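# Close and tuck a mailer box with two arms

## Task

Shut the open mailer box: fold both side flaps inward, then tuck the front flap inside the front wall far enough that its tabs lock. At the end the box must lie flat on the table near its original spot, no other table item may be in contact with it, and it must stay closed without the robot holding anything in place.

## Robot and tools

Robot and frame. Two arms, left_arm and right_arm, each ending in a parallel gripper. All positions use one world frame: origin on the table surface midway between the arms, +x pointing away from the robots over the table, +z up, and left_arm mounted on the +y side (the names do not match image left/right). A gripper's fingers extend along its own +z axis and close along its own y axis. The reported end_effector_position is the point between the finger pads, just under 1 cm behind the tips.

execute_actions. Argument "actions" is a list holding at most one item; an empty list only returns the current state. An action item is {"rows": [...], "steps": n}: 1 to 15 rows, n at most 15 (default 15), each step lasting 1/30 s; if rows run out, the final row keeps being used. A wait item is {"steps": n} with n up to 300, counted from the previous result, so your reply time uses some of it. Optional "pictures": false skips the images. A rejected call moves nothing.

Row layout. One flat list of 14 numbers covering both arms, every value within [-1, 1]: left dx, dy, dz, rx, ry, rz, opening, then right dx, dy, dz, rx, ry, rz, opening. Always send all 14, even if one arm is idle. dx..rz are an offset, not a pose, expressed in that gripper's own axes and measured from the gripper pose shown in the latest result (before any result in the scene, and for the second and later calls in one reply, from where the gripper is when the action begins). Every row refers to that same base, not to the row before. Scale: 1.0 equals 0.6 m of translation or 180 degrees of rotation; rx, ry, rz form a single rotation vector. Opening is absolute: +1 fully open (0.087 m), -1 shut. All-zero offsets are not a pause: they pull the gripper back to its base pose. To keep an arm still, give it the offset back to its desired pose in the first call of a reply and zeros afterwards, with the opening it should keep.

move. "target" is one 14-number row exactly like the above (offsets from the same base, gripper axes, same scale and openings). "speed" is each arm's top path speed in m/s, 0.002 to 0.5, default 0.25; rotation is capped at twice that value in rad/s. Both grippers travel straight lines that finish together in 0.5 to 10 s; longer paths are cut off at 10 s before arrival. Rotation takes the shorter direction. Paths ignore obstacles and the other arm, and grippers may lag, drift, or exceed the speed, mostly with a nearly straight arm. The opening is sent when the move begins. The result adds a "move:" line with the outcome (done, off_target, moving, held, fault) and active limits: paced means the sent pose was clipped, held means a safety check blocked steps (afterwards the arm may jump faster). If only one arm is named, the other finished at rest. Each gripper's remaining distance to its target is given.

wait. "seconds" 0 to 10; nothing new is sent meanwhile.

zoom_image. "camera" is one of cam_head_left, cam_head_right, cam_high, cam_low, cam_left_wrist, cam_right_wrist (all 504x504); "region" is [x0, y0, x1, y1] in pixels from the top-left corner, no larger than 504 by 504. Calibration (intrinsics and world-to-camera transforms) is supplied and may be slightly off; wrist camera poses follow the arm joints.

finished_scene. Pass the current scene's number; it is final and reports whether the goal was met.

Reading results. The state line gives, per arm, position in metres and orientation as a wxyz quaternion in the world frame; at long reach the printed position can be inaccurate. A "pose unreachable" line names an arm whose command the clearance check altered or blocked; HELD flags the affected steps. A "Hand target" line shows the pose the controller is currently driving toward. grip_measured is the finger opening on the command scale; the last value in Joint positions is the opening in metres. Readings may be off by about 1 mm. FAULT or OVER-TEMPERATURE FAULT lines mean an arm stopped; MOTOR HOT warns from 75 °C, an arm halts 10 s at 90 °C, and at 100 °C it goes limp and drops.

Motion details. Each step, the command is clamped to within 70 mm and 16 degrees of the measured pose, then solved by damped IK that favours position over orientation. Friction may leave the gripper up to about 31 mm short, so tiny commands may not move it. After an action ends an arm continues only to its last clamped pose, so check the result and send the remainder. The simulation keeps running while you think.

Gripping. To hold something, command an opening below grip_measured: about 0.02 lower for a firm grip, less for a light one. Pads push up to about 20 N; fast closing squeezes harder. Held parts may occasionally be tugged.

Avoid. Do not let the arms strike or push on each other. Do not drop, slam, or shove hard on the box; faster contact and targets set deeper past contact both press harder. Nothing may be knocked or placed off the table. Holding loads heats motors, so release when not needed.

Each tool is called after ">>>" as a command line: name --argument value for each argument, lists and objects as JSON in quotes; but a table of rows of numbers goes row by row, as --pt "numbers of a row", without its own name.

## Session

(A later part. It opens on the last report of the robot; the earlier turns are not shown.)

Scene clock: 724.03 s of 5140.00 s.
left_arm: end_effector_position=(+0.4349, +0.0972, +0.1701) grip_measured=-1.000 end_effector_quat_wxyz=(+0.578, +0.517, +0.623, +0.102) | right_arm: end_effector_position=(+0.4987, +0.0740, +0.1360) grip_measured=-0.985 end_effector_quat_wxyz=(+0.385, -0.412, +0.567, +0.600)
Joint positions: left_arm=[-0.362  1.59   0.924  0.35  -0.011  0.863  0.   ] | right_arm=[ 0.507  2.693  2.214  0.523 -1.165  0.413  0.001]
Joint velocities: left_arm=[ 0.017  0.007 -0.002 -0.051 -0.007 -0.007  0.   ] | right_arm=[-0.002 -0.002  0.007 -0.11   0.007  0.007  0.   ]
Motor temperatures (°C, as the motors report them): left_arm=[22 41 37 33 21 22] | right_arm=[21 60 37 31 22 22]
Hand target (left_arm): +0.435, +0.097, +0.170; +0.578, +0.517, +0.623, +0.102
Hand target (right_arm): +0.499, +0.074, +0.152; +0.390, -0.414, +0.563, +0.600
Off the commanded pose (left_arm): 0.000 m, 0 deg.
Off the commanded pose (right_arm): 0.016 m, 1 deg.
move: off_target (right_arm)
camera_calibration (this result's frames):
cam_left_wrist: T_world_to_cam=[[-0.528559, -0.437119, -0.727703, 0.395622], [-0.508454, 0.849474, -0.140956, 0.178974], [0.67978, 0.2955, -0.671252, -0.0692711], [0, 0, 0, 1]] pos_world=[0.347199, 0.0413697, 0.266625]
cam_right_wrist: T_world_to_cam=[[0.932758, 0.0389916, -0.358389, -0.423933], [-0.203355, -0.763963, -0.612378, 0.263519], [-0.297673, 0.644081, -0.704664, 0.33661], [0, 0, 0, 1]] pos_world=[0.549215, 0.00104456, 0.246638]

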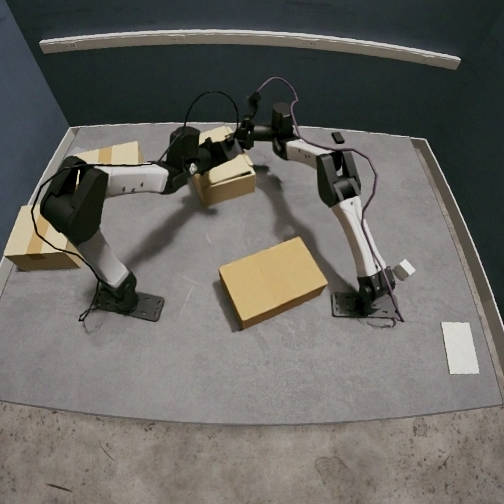

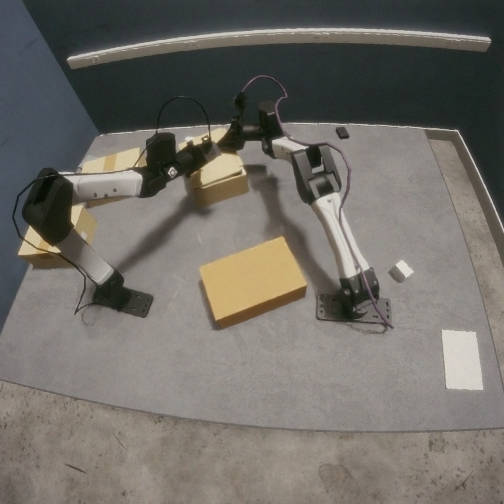

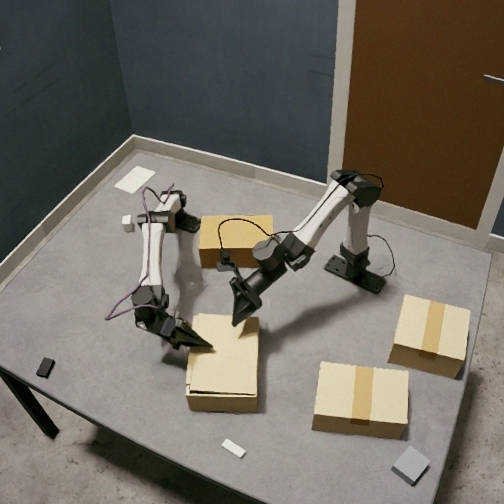

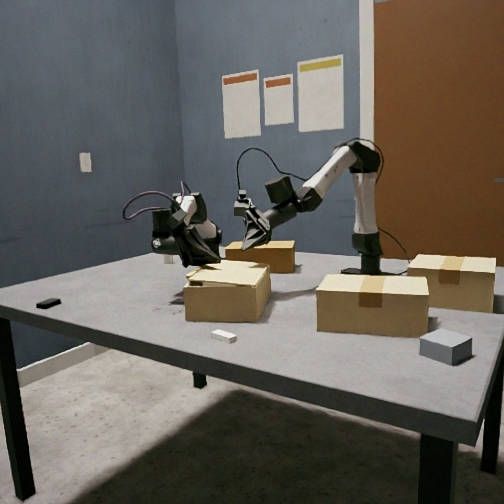

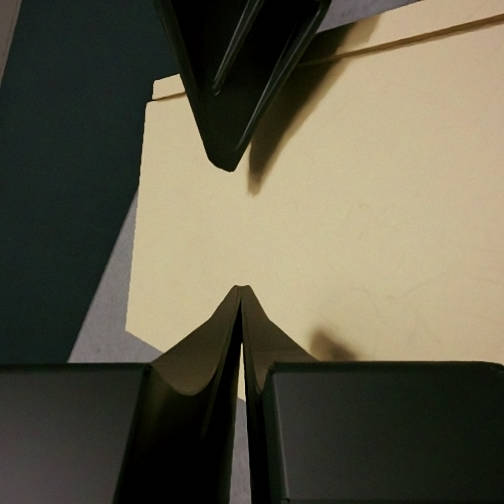

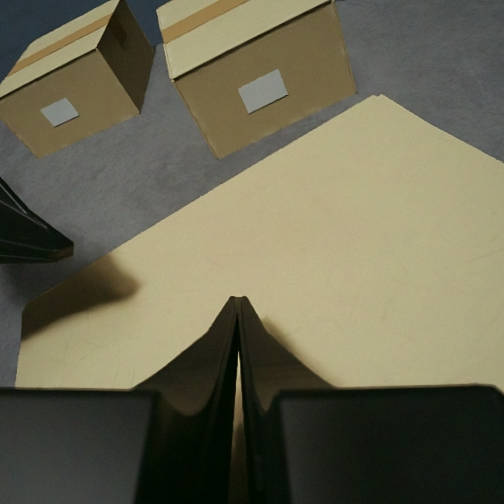

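>>> move --target '[0,0,0,0,0,0,-1,0.13,-0.05,-0.03,0,0,0,-1]' --speed 0.1

>>> zoom_image --camera "cam_low" --region '[170,240,290,330]'

Scene clock: 732.07 s of 5140.00 s.
left_arm: end_effector_position=(+0.4349, +0.0972, +0.1701) grip_measured=-1.000 end_effector_quat_wxyz=(+0.578, +0.517, +0.623, +0.102) | right_arm: end_effector_position=(+0.5014, +0.0666, +0.1171) grip_measured=-0.985 end_effector_quat_wxyz=(+0.443, -0.442, +0.513, +0.587)
Joint positions: left_arm=[-0.362  1.59   0.924  0.35  -0.011  0.863  0.   ] | right_arm=[ 0.493  2.738  2.133  0.823 -1.179  0.414  0.001]
Joint velocities: left_arm=[ 0.027 -0.012 -0.012  0.022 -0.037  0.007  0.   ] | right_arm=[-0.017 -0.002 -0.007  0.007 -0.022 -0.007 -0.001]
Motor temperatures (°C, as the motors report them): left_arm=[22 40 38 33 21 22] | right_arm=[21 62 37 31 22 22]
Hand target (left_arm): +0.435, +0.097, +0.170; +0.578, +0.517, +0.623, +0.102
Hand target (right_arm): +0.496, +0.057, +0.055; +0.386, -0.411, +0.567, +0.601
Off the commanded pose (left_arm): 0.000 m, 0 deg.
Off the commanded pose (right_arm): 0.066 m, 10 deg.
After step 90, 3.73 s passed at rest.
move: off_target (right_arm)
camera_calibration (this result's frames):
cam_left_wrist: T_world_to_cam=[[-0.528559, -0.437119, -0.727703, 0.395622], [-0.508454, 0.849474, -0.140956, 0.178974], [0.67978, 0.2955, -0.671252, -0.0692711], [0, 0, 0, 1]] pos_world=[0.347199, 0.0413697, 0.266625]
cam_right_wrist: T_world_to_cam=[[0.976744, 0.0600921, -0.205815, -0.474247], [-0.10171, -0.71518, -0.691501, 0.201846], [-0.188748, 0.696352, -0.692436, 0.269429], [0, 0, 0, 1]] pos_world=[0.534602, -0.0147628, 0.228531]

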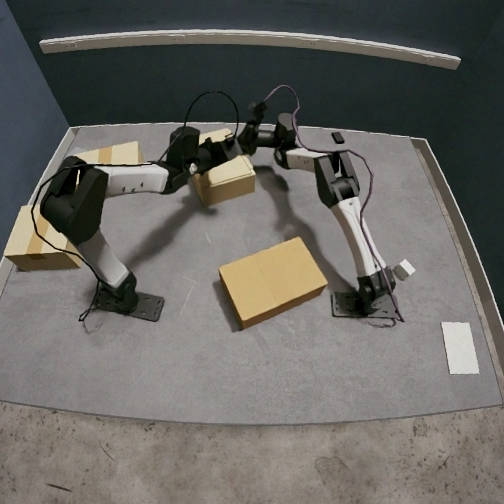

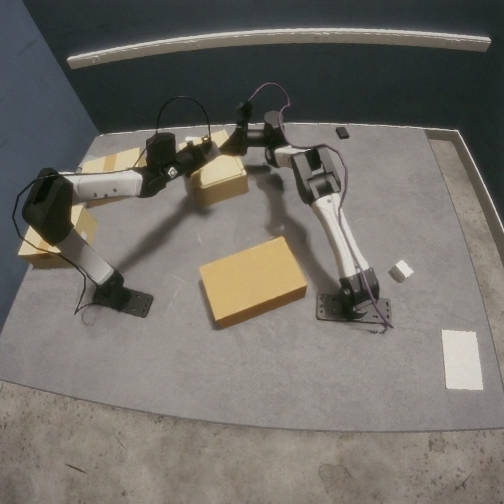

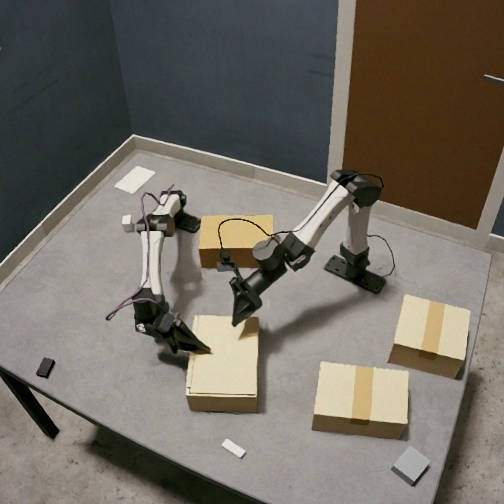

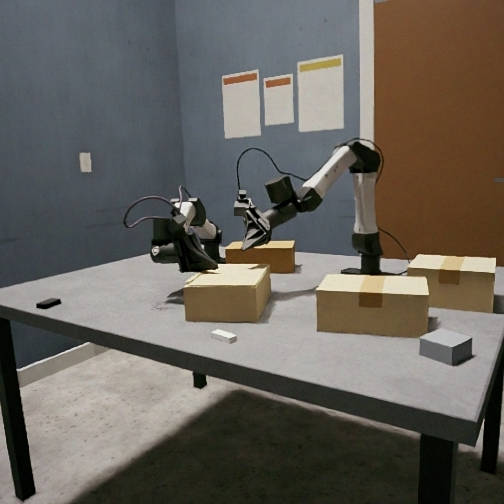

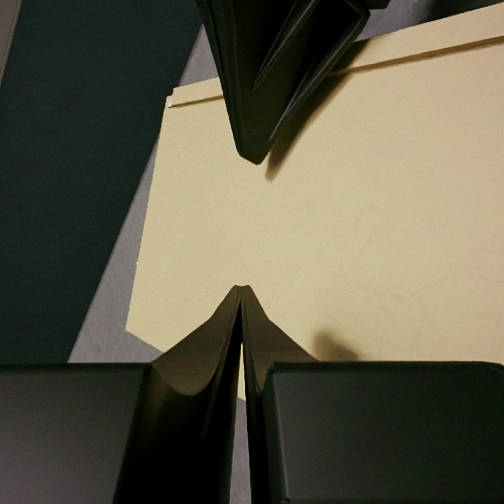

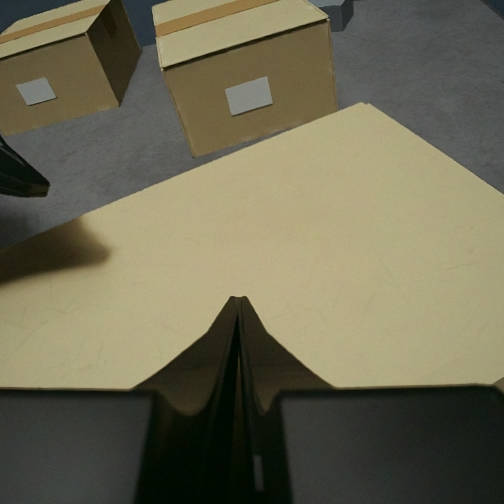

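Region (170, 240, 290, 330) of cam_low's 504x504 image, scaled by 4.200, with more detail than that image has; it fills the top 378 rows of this view, and the rest is white.

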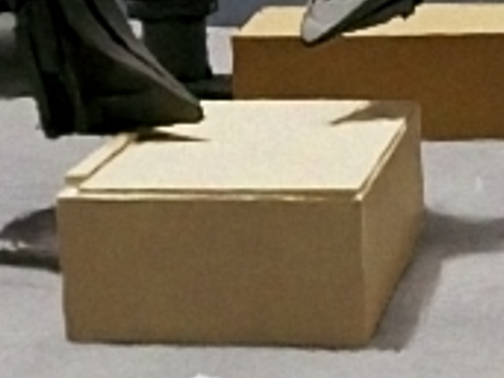

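Fully shut. Lift a bit more to test and look.

>>> move --target '[0,0,0,0,0,0,-1,-0.085,0.02,0,0,0,0,-1]' --speed 0.04

>>> zoom_image --camera "cam_low" --region '[170,240,290,330]'

>>> zoom_image --camera "cam_head_right" --region '[180,130,270,215]'

Scene clock: 736.27 s of 5140.00 s.
left_arm: end_effector_position=(+0.4349, +0.0972, +0.1701) grip_measured=-1.000 end_effector_quat_wxyz=(+0.578, +0.517, +0.623, +0.102) | right_arm: end_effector_position=(+0.4991, +0.0654, +0.1522) grip_measured=-0.985 end_effector_quat_wxyz=(+0.440, -0.440, +0.517, +0.588)
Joint positions: left_arm=[-0.362  1.59   0.924  0.35  -0.011  0.863  0.   ] | right_arm=[ 0.493  2.661  2.133  0.735 -1.178  0.415  0.001]
Joint velocities: left_arm=[ 0.002 -0.007  0.002 -0.007  0.007 -0.022  0.   ] | right_arm=[-0.022 -0.022  0.002  0.037  0.007 -0.007  0.   ]
Motor temperatures (°C, as the motors report them): left_arm=[22 40 38 34 21 22] | right_arm=[21 62 37 31 22 22]
Hand target (left_arm): +0.435, +0.097, +0.170; +0.578, +0.517, +0.623, +0.102
Hand target (right_arm): +0.501, +0.062, +0.169; +0.444, -0.442, +0.513, +0.587
Off the commanded pose (left_arm): 0.000 m, 0 deg.
Off the commanded pose (right_arm): 0.017 m, 1 deg.
move: off_target (right_arm)
camera_calibration (this result's frames):
cam_left_wrist: T_world_to_cam=[[-0.528559, -0.437119, -0.727703, 0.395622], [-0.508454, 0.849474, -0.140956, 0.178974], [0.67978, 0.2955, -0.671252, -0.0692711], [0, 0, 0, 1]] pos_world=[0.347199, 0.0413697, 0.266625]
cam_right_wrist: T_world_to_cam=[[0.97449, 0.0587802, -0.216599, -0.461847], [-0.109351, -0.718436, -0.686944, 0.228406], [-0.195991, 0.693105, -0.693681, 0.298088], [0, 0, 0, 1]] pos_world=[0.533464, -0.0153632, 0.263645]

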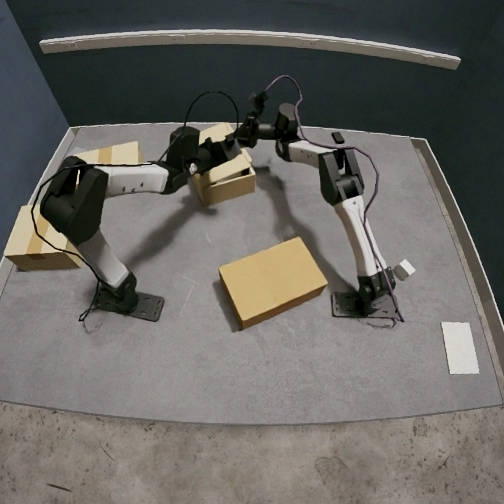

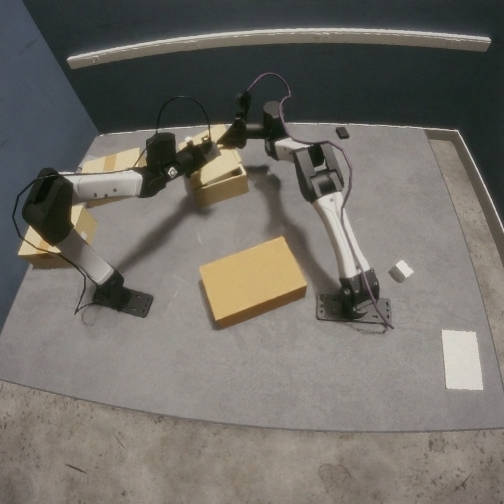

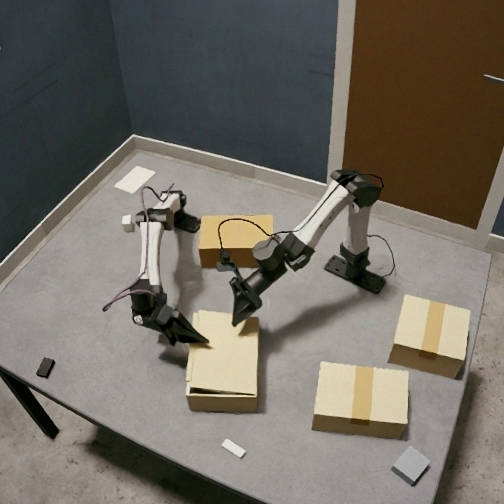

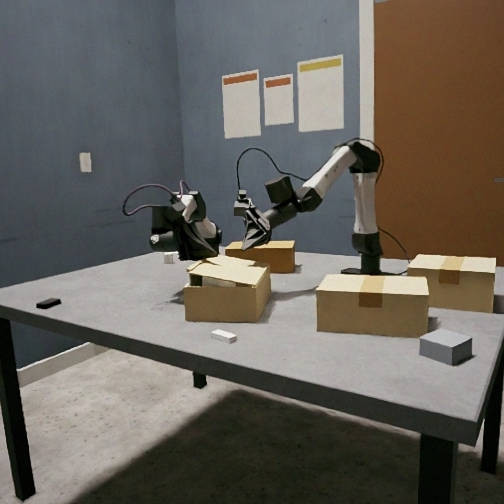

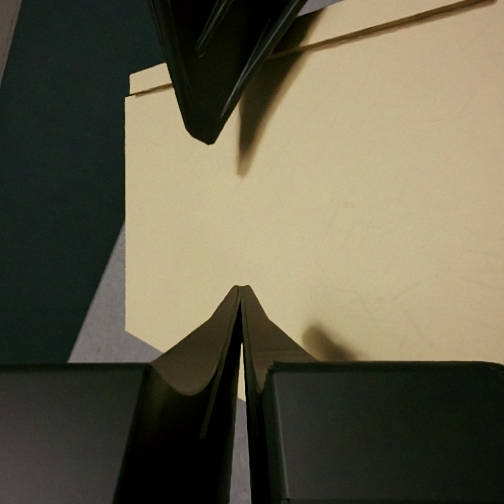

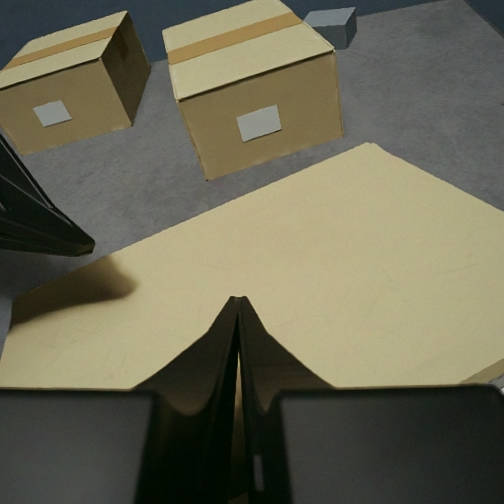

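Region (170, 240, 290, 330) of cam_low's 504x504 image, scaled by 4.200, with more detail than that image has; it fills the top 378 rows of this view, and the rest is white.

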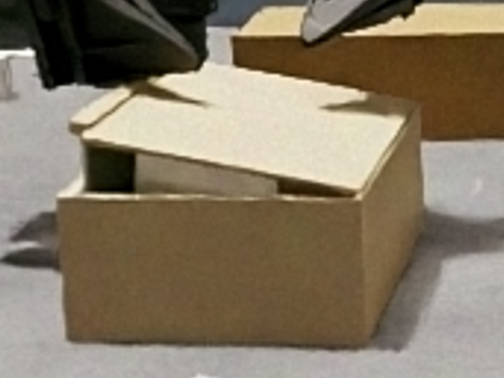

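Region (180, 130, 270, 215) of cam_head_right's 504x504 image, scaled by 5.600, with more detail than that image has.

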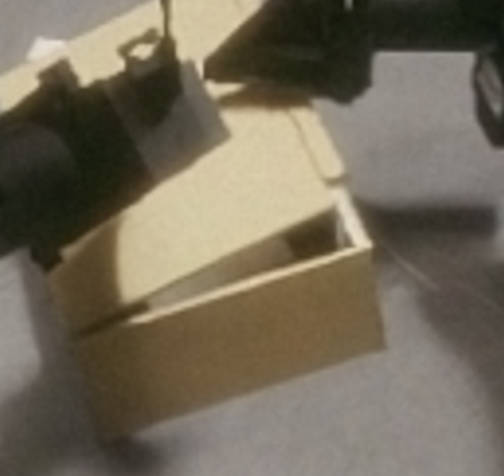

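>>> move --target '[0.035,-0.042,0.02,0,0,0,-1,0,0,0,0,0,0,-1]' --speed 0.05

>>> move --target '[0,0,0,0,0,0,-1,0.02,0.0,-0.14,0,0,0,-1]' --speed 0.08

Scene clock: 743.27 s of 5140.00 s.
left_arm: end_effector_position=(+0.4394, +0.0946, +0.1517) grip_measured=-1.000 end_effector_quat_wxyz=(+0.591, +0.510, +0.616, +0.104) | right_arm: end_effector_position=(+0.4991, +0.0654, +0.1517) grip_measured=-0.985 end_effector_quat_wxyz=(+0.439, -0.440, +0.518, +0.588)
Joint positions: left_arm=[-0.362  1.647  0.868  0.497 -0.011  0.863  0.   ] | right_arm=[ 0.493  2.661  2.133  0.732 -1.178  0.415  0.001]
Joint velocities: left_arm=[ 0.012 -0.002 -0.022 -0.007  0.037  0.022  0.   ] | right_arm=[ 0.007  0.012  0.012  0.007 -0.081  0.022  0.   ]
Motor temperatures (°C, as the motors report them): left_arm=[22 40 38 34 21 22] | right_arm=[21 63 38 31 22 22]
Hand target (left_arm): +0.435, +0.096, +0.135; +0.578, +0.517, +0.623, +0.102
Hand target (right_arm): +0.499, +0.065, +0.152; +0.440, -0.440, +0.517, +0.588
Off the commanded pose (left_arm): 0.017 m, 2 deg.
Off the commanded pose (right_arm): 0.000 m, 0 deg.
After step 90, 2.80 s passed at rest.
move: off_target (left_arm)
camera_calibration (this result's frames):
cam_left_wrist: T_world_to_cam=[[-0.507376, -0.449541, -0.735175, 0.376468], [-0.50395, 0.846834, -0.170019, 0.183602], [0.699002, 0.284228, -0.656209, -0.0935618], [0, 0, 0, 1]] pos_world=[0.348937, 0.0403505, 0.24659]
cam_right_wrist: T_world_to_cam=[[0.973815, 0.0584555, -0.2197, -0.461079], [-0.111474, -0.719458, -0.685532, 0.228994], [-0.198138, 0.692072, -0.694102, 0.298984], [0, 0, 0, 1]] pos_world=[0.533773, -0.0152149, 0.263209]

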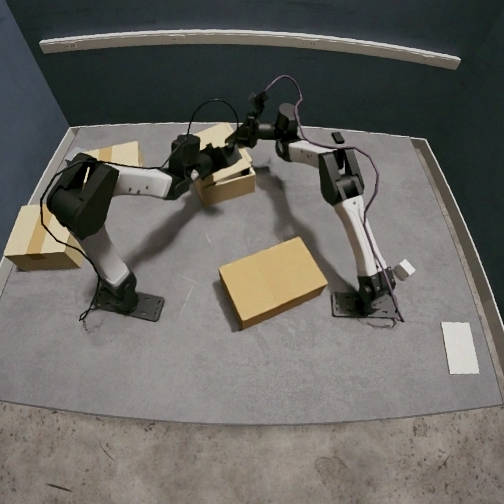

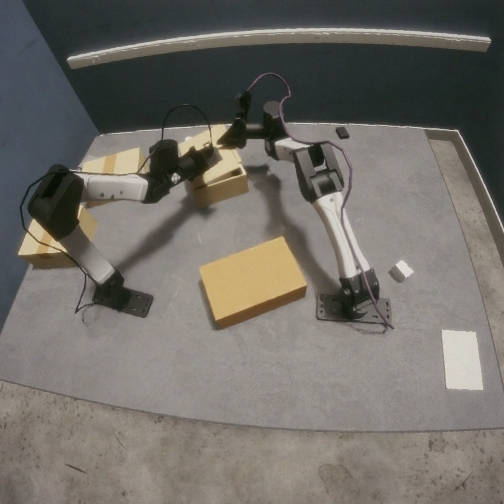

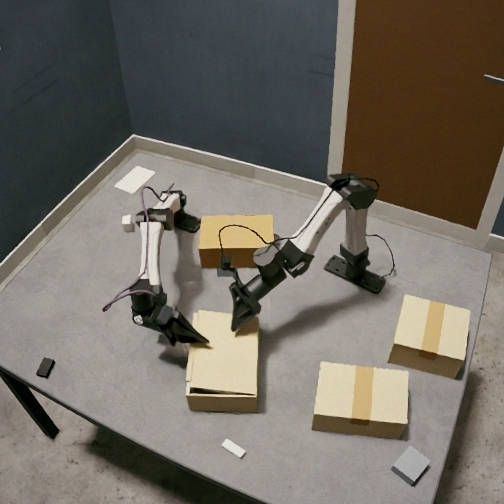

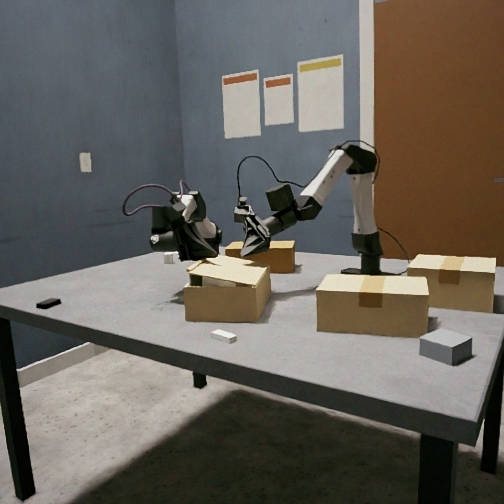

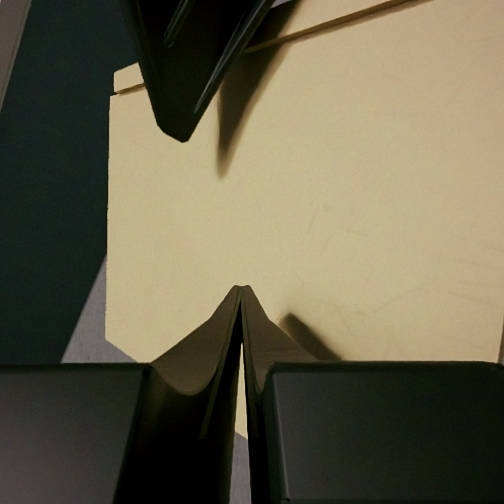

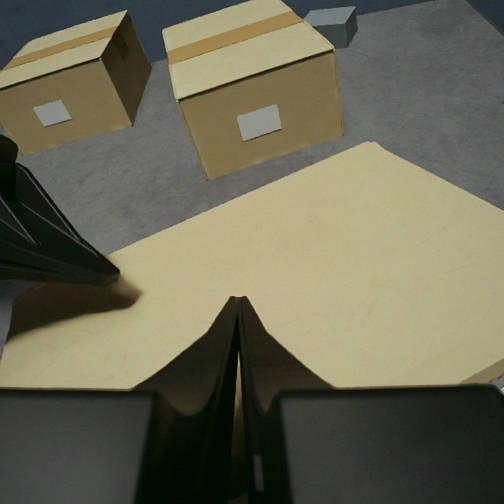

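Scene clock: 744.83 s of 5140.00 s.
left_arm: end_effector_position=(+0.4399, +0.0945, +0.1529) grip_measured=-1.000 end_effector_quat_wxyz=(+0.593, +0.510, +0.614, +0.105) | right_arm: end_effector_position=(+0.5044, -0.0156, +0.1227) grip_measured=-0.985 end_effector_quat_wxyz=(+0.434, -0.434, +0.526, +0.589)
Joint positions: left_arm=[-0.362  1.647  0.868  0.502 -0.012  0.864  0.   ] | right_arm=[ 0.355  2.611  1.891  0.993 -1.307  0.51   0.001]
Joint velocities: left_arm=[-0.007  0.027 -0.017  0.007  0.007  0.051  0.   ] | right_arm=[-0.007  0.012  0.007  0.066 -0.051  0.081 -0.   ]
Motor temperatures (°C, as the motors report them): left_arm=[22 40 38 34 21 22] | right_arm=[21 64 38 31 22 22]
Hand target (left_arm): +0.439, +0.095, +0.152; +0.591, +0.511, +0.615, +0.104
Hand target (right_arm): +0.501, -0.017, +0.133; +0.438, -0.440, +0.518, +0.588
Off the commanded pose (left_arm): 0.001 m, 0 deg.
Off the commanded pose (right_arm): 0.011 m, 1 deg.
move: off_target (right_arm)
camera_calibration (this result's frames):
cam_left_wrist: T_world_to_cam=[[-0.503646, -0.451049, -0.736814, 0.376283], [-0.503576, 0.84628, -0.173842, 0.184592], [0.701962, 0.283488, -0.653363, -0.0947547], [0, 0, 0, 1]] pos_world=[0.348984, 0.0403675, 0.247431]
cam_right_wrist: T_world_to_cam=[[0.969907, 0.0500694, -0.238271, -0.46376], [-0.129103, -0.723957, -0.677657, 0.159261], [-0.206428, 0.688026, -0.695707, 0.340241], [0, 0, 0, 1]] pos_world=[0.5406, -0.0955766, 0.234132]

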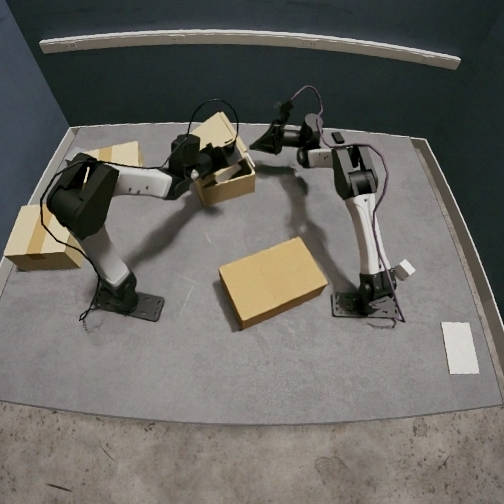

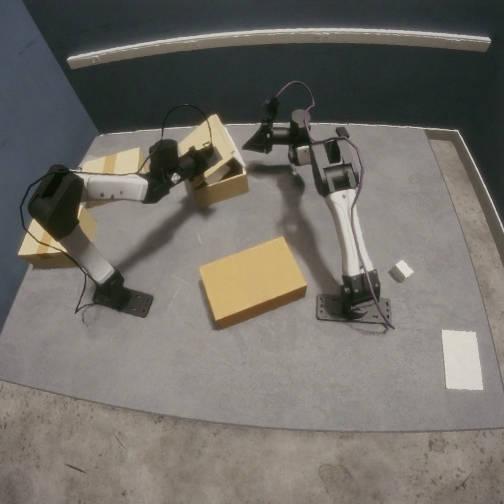

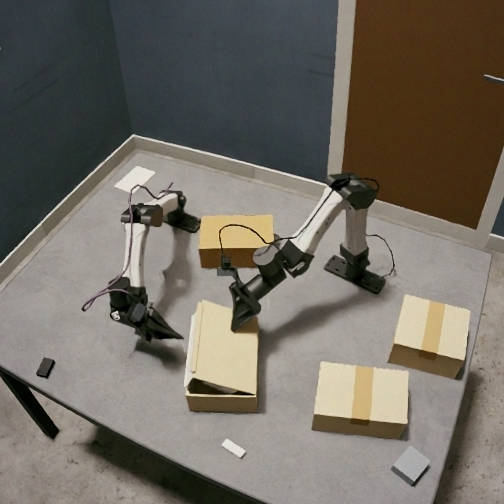

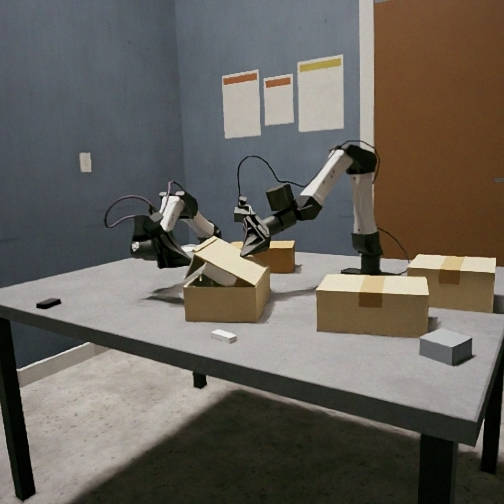

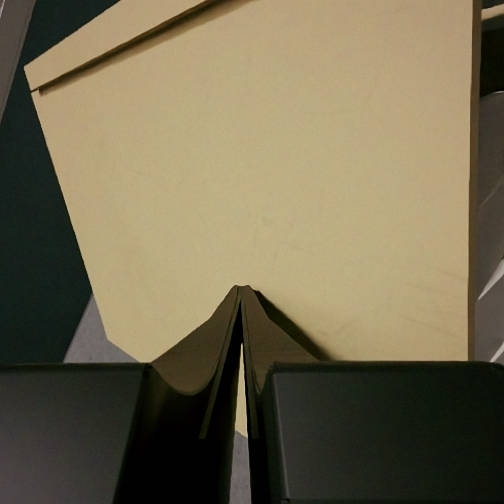

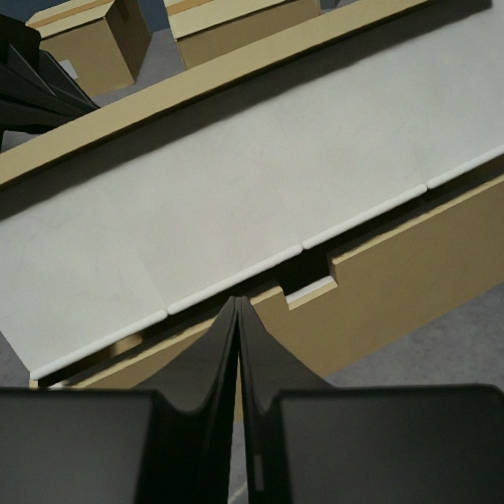

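>>> move --target '[0,0.05,-0.2,0.1,0.09,0,-1,0,0,-0.05,0,0,0,-1]' --speed 0.1

>>> zoom_image --camera "cam_high" --region '[170,290,280,420]'

>>> zoom_image --camera "cam_head_left" --region '[190,120,270,210]'

Scene clock: 750.33 s of 5140.00 s.
left_arm: end_effector_position=(+0.3558, +0.1607, +0.2063) grip_measured=-1.000 end_effector_quat_wxyz=(+0.420, +0.575, +0.698, +0.075) | right_arm: end_effector_position=(+0.5074, -0.0409, +0.1206) grip_measured=-0.985 end_effector_quat_wxyz=(+0.434, -0.434, +0.526, +0.589)
Joint positions: left_arm=[-0.308  1.328  1.151 -0.511  0.028  0.89   0.   ] | right_arm=[ 0.308  2.611  1.865  1.073 -1.352  0.565  0.001]
Joint velocities: left_arm=[ 0.007 -0.012 -0.012 -0.007 -0.081  0.007  0.   ] | right_arm=[-0.002  0.002  0.002  0.007 -0.007 -0.022 -0.001]
Motor temperatures (°C, as the motors report them): left_arm=[22 40 38 34 21 22] | right_arm=[21 64 37 31 22 22]
Hand target (left_arm): +0.354, +0.165, +0.209; +0.415, +0.576, +0.700, +0.075
Hand target (right_arm): +0.506, -0.045, +0.120; +0.434, -0.434, +0.526, +0.589
Off the commanded pose (left_arm): 0.005 m, 1 deg.
Off the commanded pose (right_arm): 0.005 m, 0 deg.
move: done
camera_calibration (this result's frames):
cam_left_wrist: T_world_to_cam=[[-0.741875, -0.319043, -0.589774, 0.436373], [-0.507132, 0.842384, 0.182226, 0.0239277], [0.438678, 0.434283, -0.78674, 0.0773507], [0, 0, 0, 1]] pos_world=[0.301936, 0.085473, 0.313856]
cam_right_wrist: T_world_to_cam=[[0.970045, 0.0502057, -0.23768, -0.466029], [-0.128445, -0.724453, -0.677251, 0.139447], [-0.20619, 0.687493, -0.696304, 0.356759], [0, 0, 0, 1]] pos_world=[0.543541, -0.120849, 0.232088]

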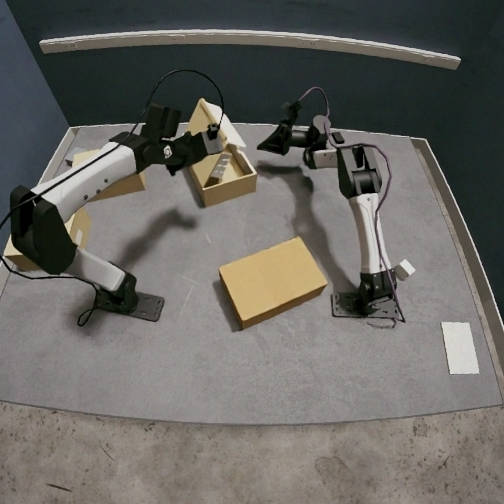

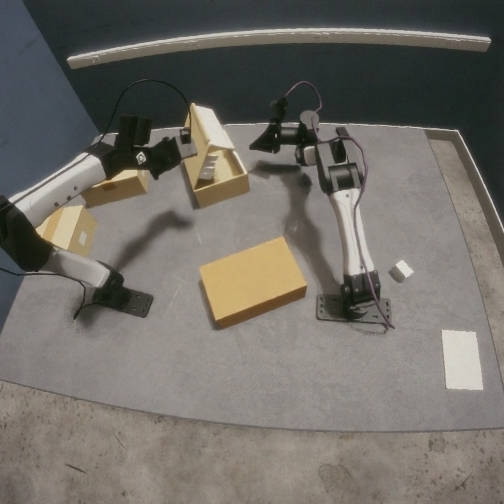

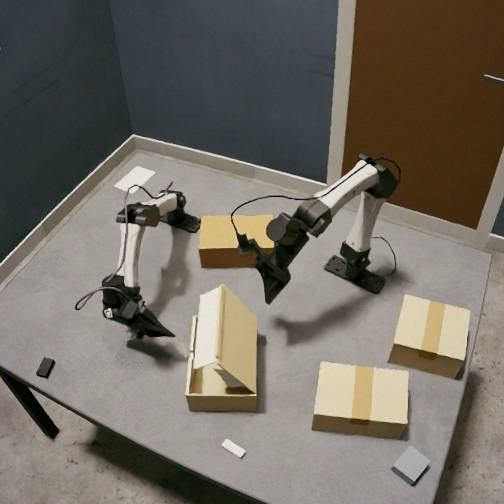

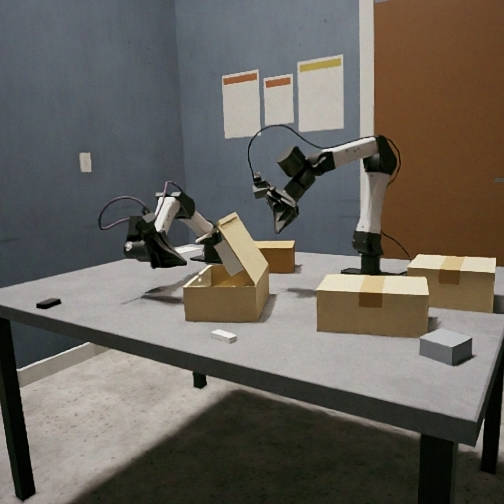

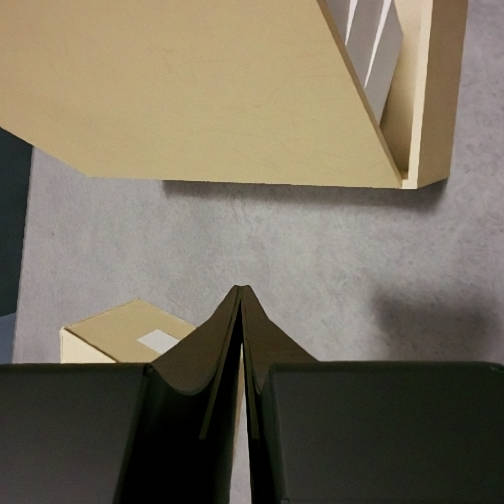

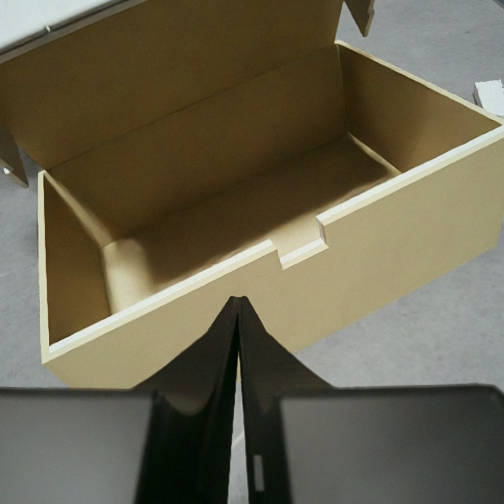

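Region (170, 290, 280, 420) of cam_high's 504x504 image, scaled by 3.877, with more detail than that image has; it fills the left 426 columns of this view, and the rest is white.

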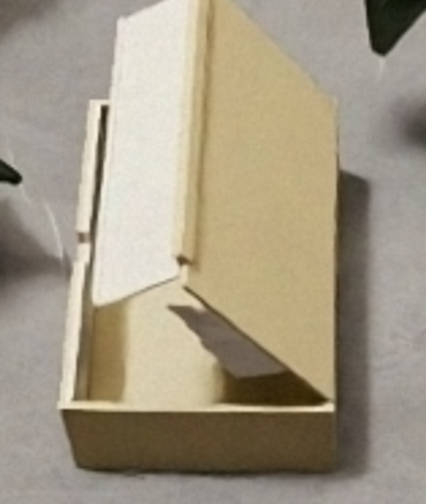

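Region (190, 120, 270, 210) of cam_head_left's 504x504 image, scaled by 5.600, with more detail than that image has.

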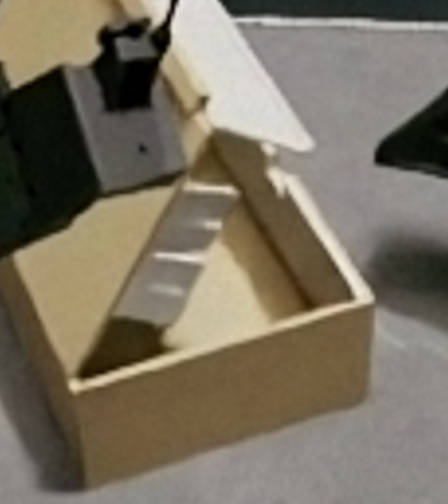

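>>> move --target '[0.027,0.189,0.05,0,0,0,-1,-0.05,0,-0.08,0,0,0,-1]'

>>> move --target '[-0.067,-0.2,0.247,0,0,0,-1,0,0,0,0,0,0,-1]' --speed 0.08

Scene clock: 760.33 s of 5140.00 s.
left_arm: end_effector_position=(+0.4598, +0.2016, +0.2524) grip_measured=-1.000 end_effector_quat_wxyz=(+0.434, +0.571, +0.692, +0.085) | right_arm: end_effector_position=(+0.5168, -0.0911, +0.1334) grip_measured=-0.985 end_effector_quat_wxyz=(+0.424, -0.422, +0.539, +0.593)
Joint positions: left_arm=[-0.068  1.645  1.603 -0.63   0.205  1.044  0.   ] | right_arm=[ 0.214  2.611  1.882  1.199 -1.43   0.752  0.001]
Joint velocities: left_arm=[ 0.012  0.002 -0.007 -0.051 -0.037  0.066  0.   ] | right_arm=[-0.007 -0.017 -0.007  0.037  0.007  0.007 -0.   ]
Motor temperatures (°C, as the motors report them): left_arm=[22 39 39 33 21 22] | right_arm=[21 65 37 31 22 22]
Hand target (left_arm): +0.460, +0.202, +0.245; +0.420, +0.576, +0.697, +0.078
Hand target (right_arm): +0.517, -0.090, +0.146; +0.434, -0.434, +0.527, +0.588
Off the commanded pose (left_arm): 0.007 m, 2 deg.
Off the commanded pose (right_arm): 0.013 m, 2 deg.
After step 90, 5.63 s passed at rest.
move: off_target (right_arm)
camera_calibration (this result's frames):
cam_left_wrist: T_world_to_cam=[[-0.719156, -0.325528, -0.613878, 0.550701], [-0.517549, 0.840439, 0.160638, 0.0444133], [0.463635, 0.433236, -0.772884, 0.0354806], [0, 0, 0, 1]] pos_world=[0.402576, 0.12657, 0.358351]
cam_right_wrist: T_world_to_cam=[[0.959935, 0.0389135, -0.277506, -0.460063], [-0.162761, -0.72871, -0.6652, 0.128729], [-0.228107, 0.683716, -0.693181, 0.412632], [0, 0, 0, 1]] pos_world=[0.556707, -0.170414, 0.243989]

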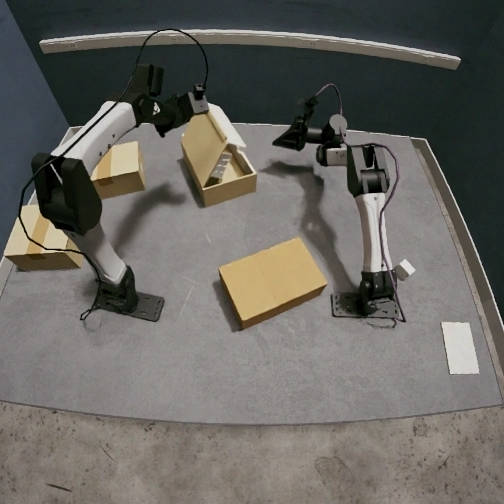

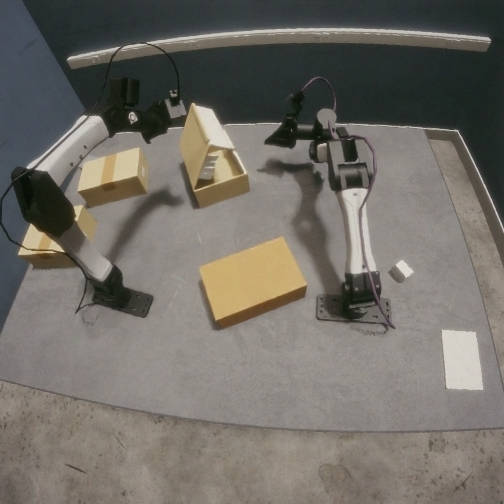

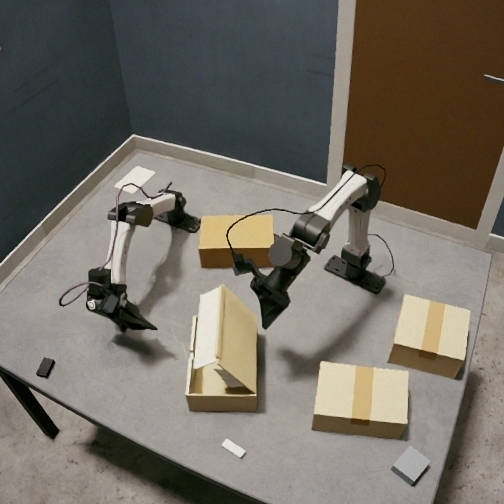

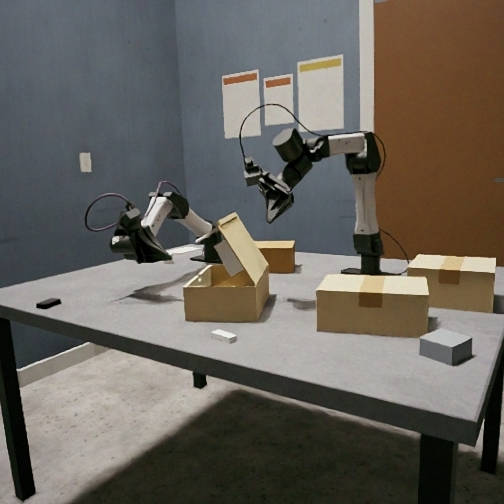

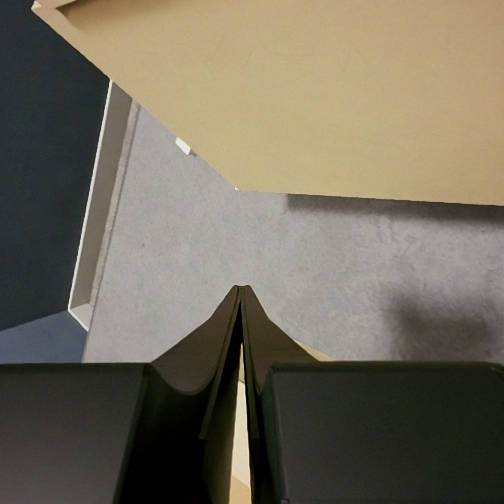

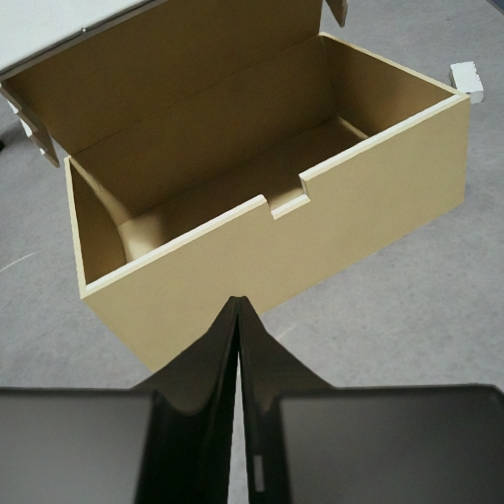

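Scene clock: 763.10 s of 5140.00 s.
left_arm: end_effector_position=(+0.4842, +0.0723, +0.1334) grip_measured=-1.000 end_effector_quat_wxyz=(+0.456, +0.561, +0.685, +0.089) | right_arm: end_effector_position=(+0.5168, -0.0911, +0.1334) grip_measured=-0.985 end_effector_quat_wxyz=(+0.424, -0.422, +0.539, +0.593)
Joint positions: left_arm=[-0.362  1.902  1.397 -0.099 -0.03   0.859  0.   ] | right_arm=[ 0.214  2.611  1.882  1.199 -1.43   0.752  0.001]
Joint velocities: left_arm=[-0.012  0.012 -0.007 -0.007  0.007 -0.037  0.   ] | right_arm=[-0.007 -0.027 -0.007 -0.022 -0.007  0.007  0.   ]
Motor temperatures (°C, as the motors report them): left_arm=[22 39 39 33 21 22] | right_arm=[21 65 37 31 22 22]
Hand target (left_arm): +0.477, +0.070, +0.109; +0.434, +0.570, +0.693, +0.081
Hand target (right_arm): +0.517, -0.091, +0.133; +0.424, -0.422, +0.539, +0.593
Off the commanded pose (left_arm): 0.026 m, 3 deg.
Off the commanded pose (right_arm): 0.000 m, 0 deg.
move: off_target (left_arm)
camera_calibration (this result's frames):
cam_left_wrist: T_world_to_cam=[[-0.689779, -0.345937, -0.636029, 0.443369], [-0.528033, 0.841399, 0.115019, 0.196013], [0.495365, 0.415182, -0.763045, -0.0271552], [0, 0, 0, 1]] pos_world=[0.422779, -0.000272948, 0.23873]
cam_right_wrist: T_world_to_cam=[[0.959935, 0.0389135, -0.277506, -0.460063], [-0.162761, -0.72871, -0.6652, 0.128729], [-0.228107, 0.683716, -0.693181, 0.412632], [0, 0, 0, 1]] pos_world=[0.556707, -0.170414, 0.243989]

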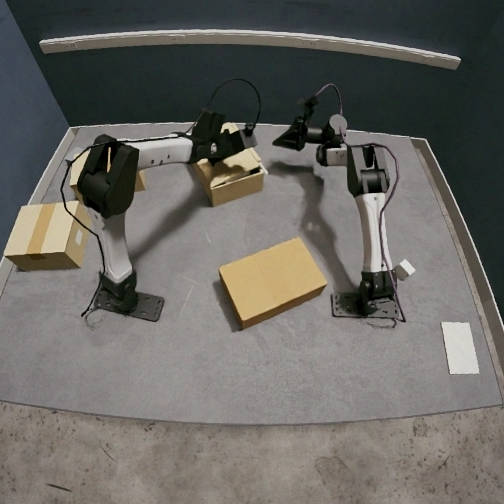

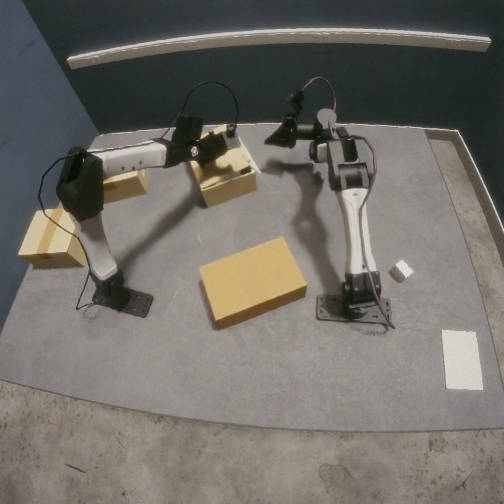

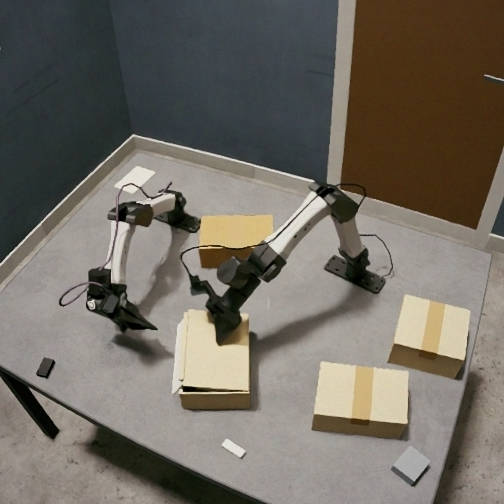

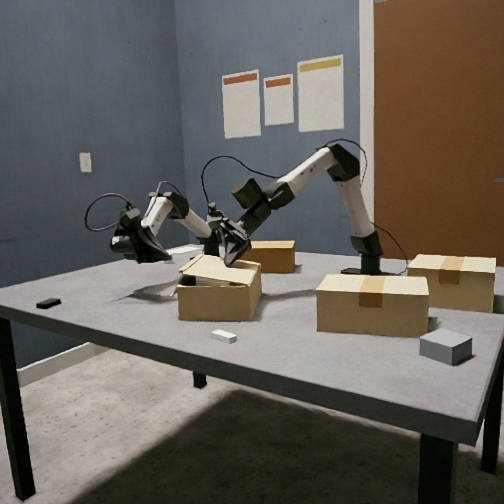

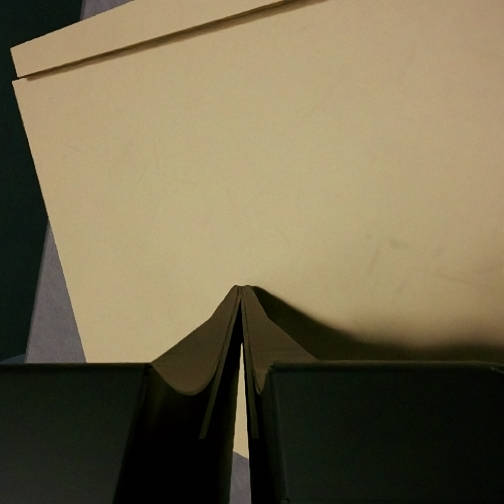

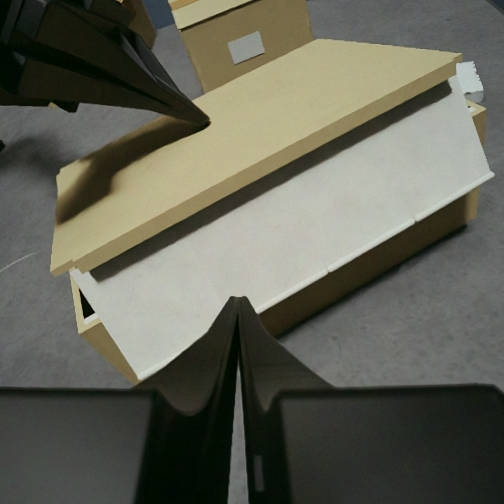

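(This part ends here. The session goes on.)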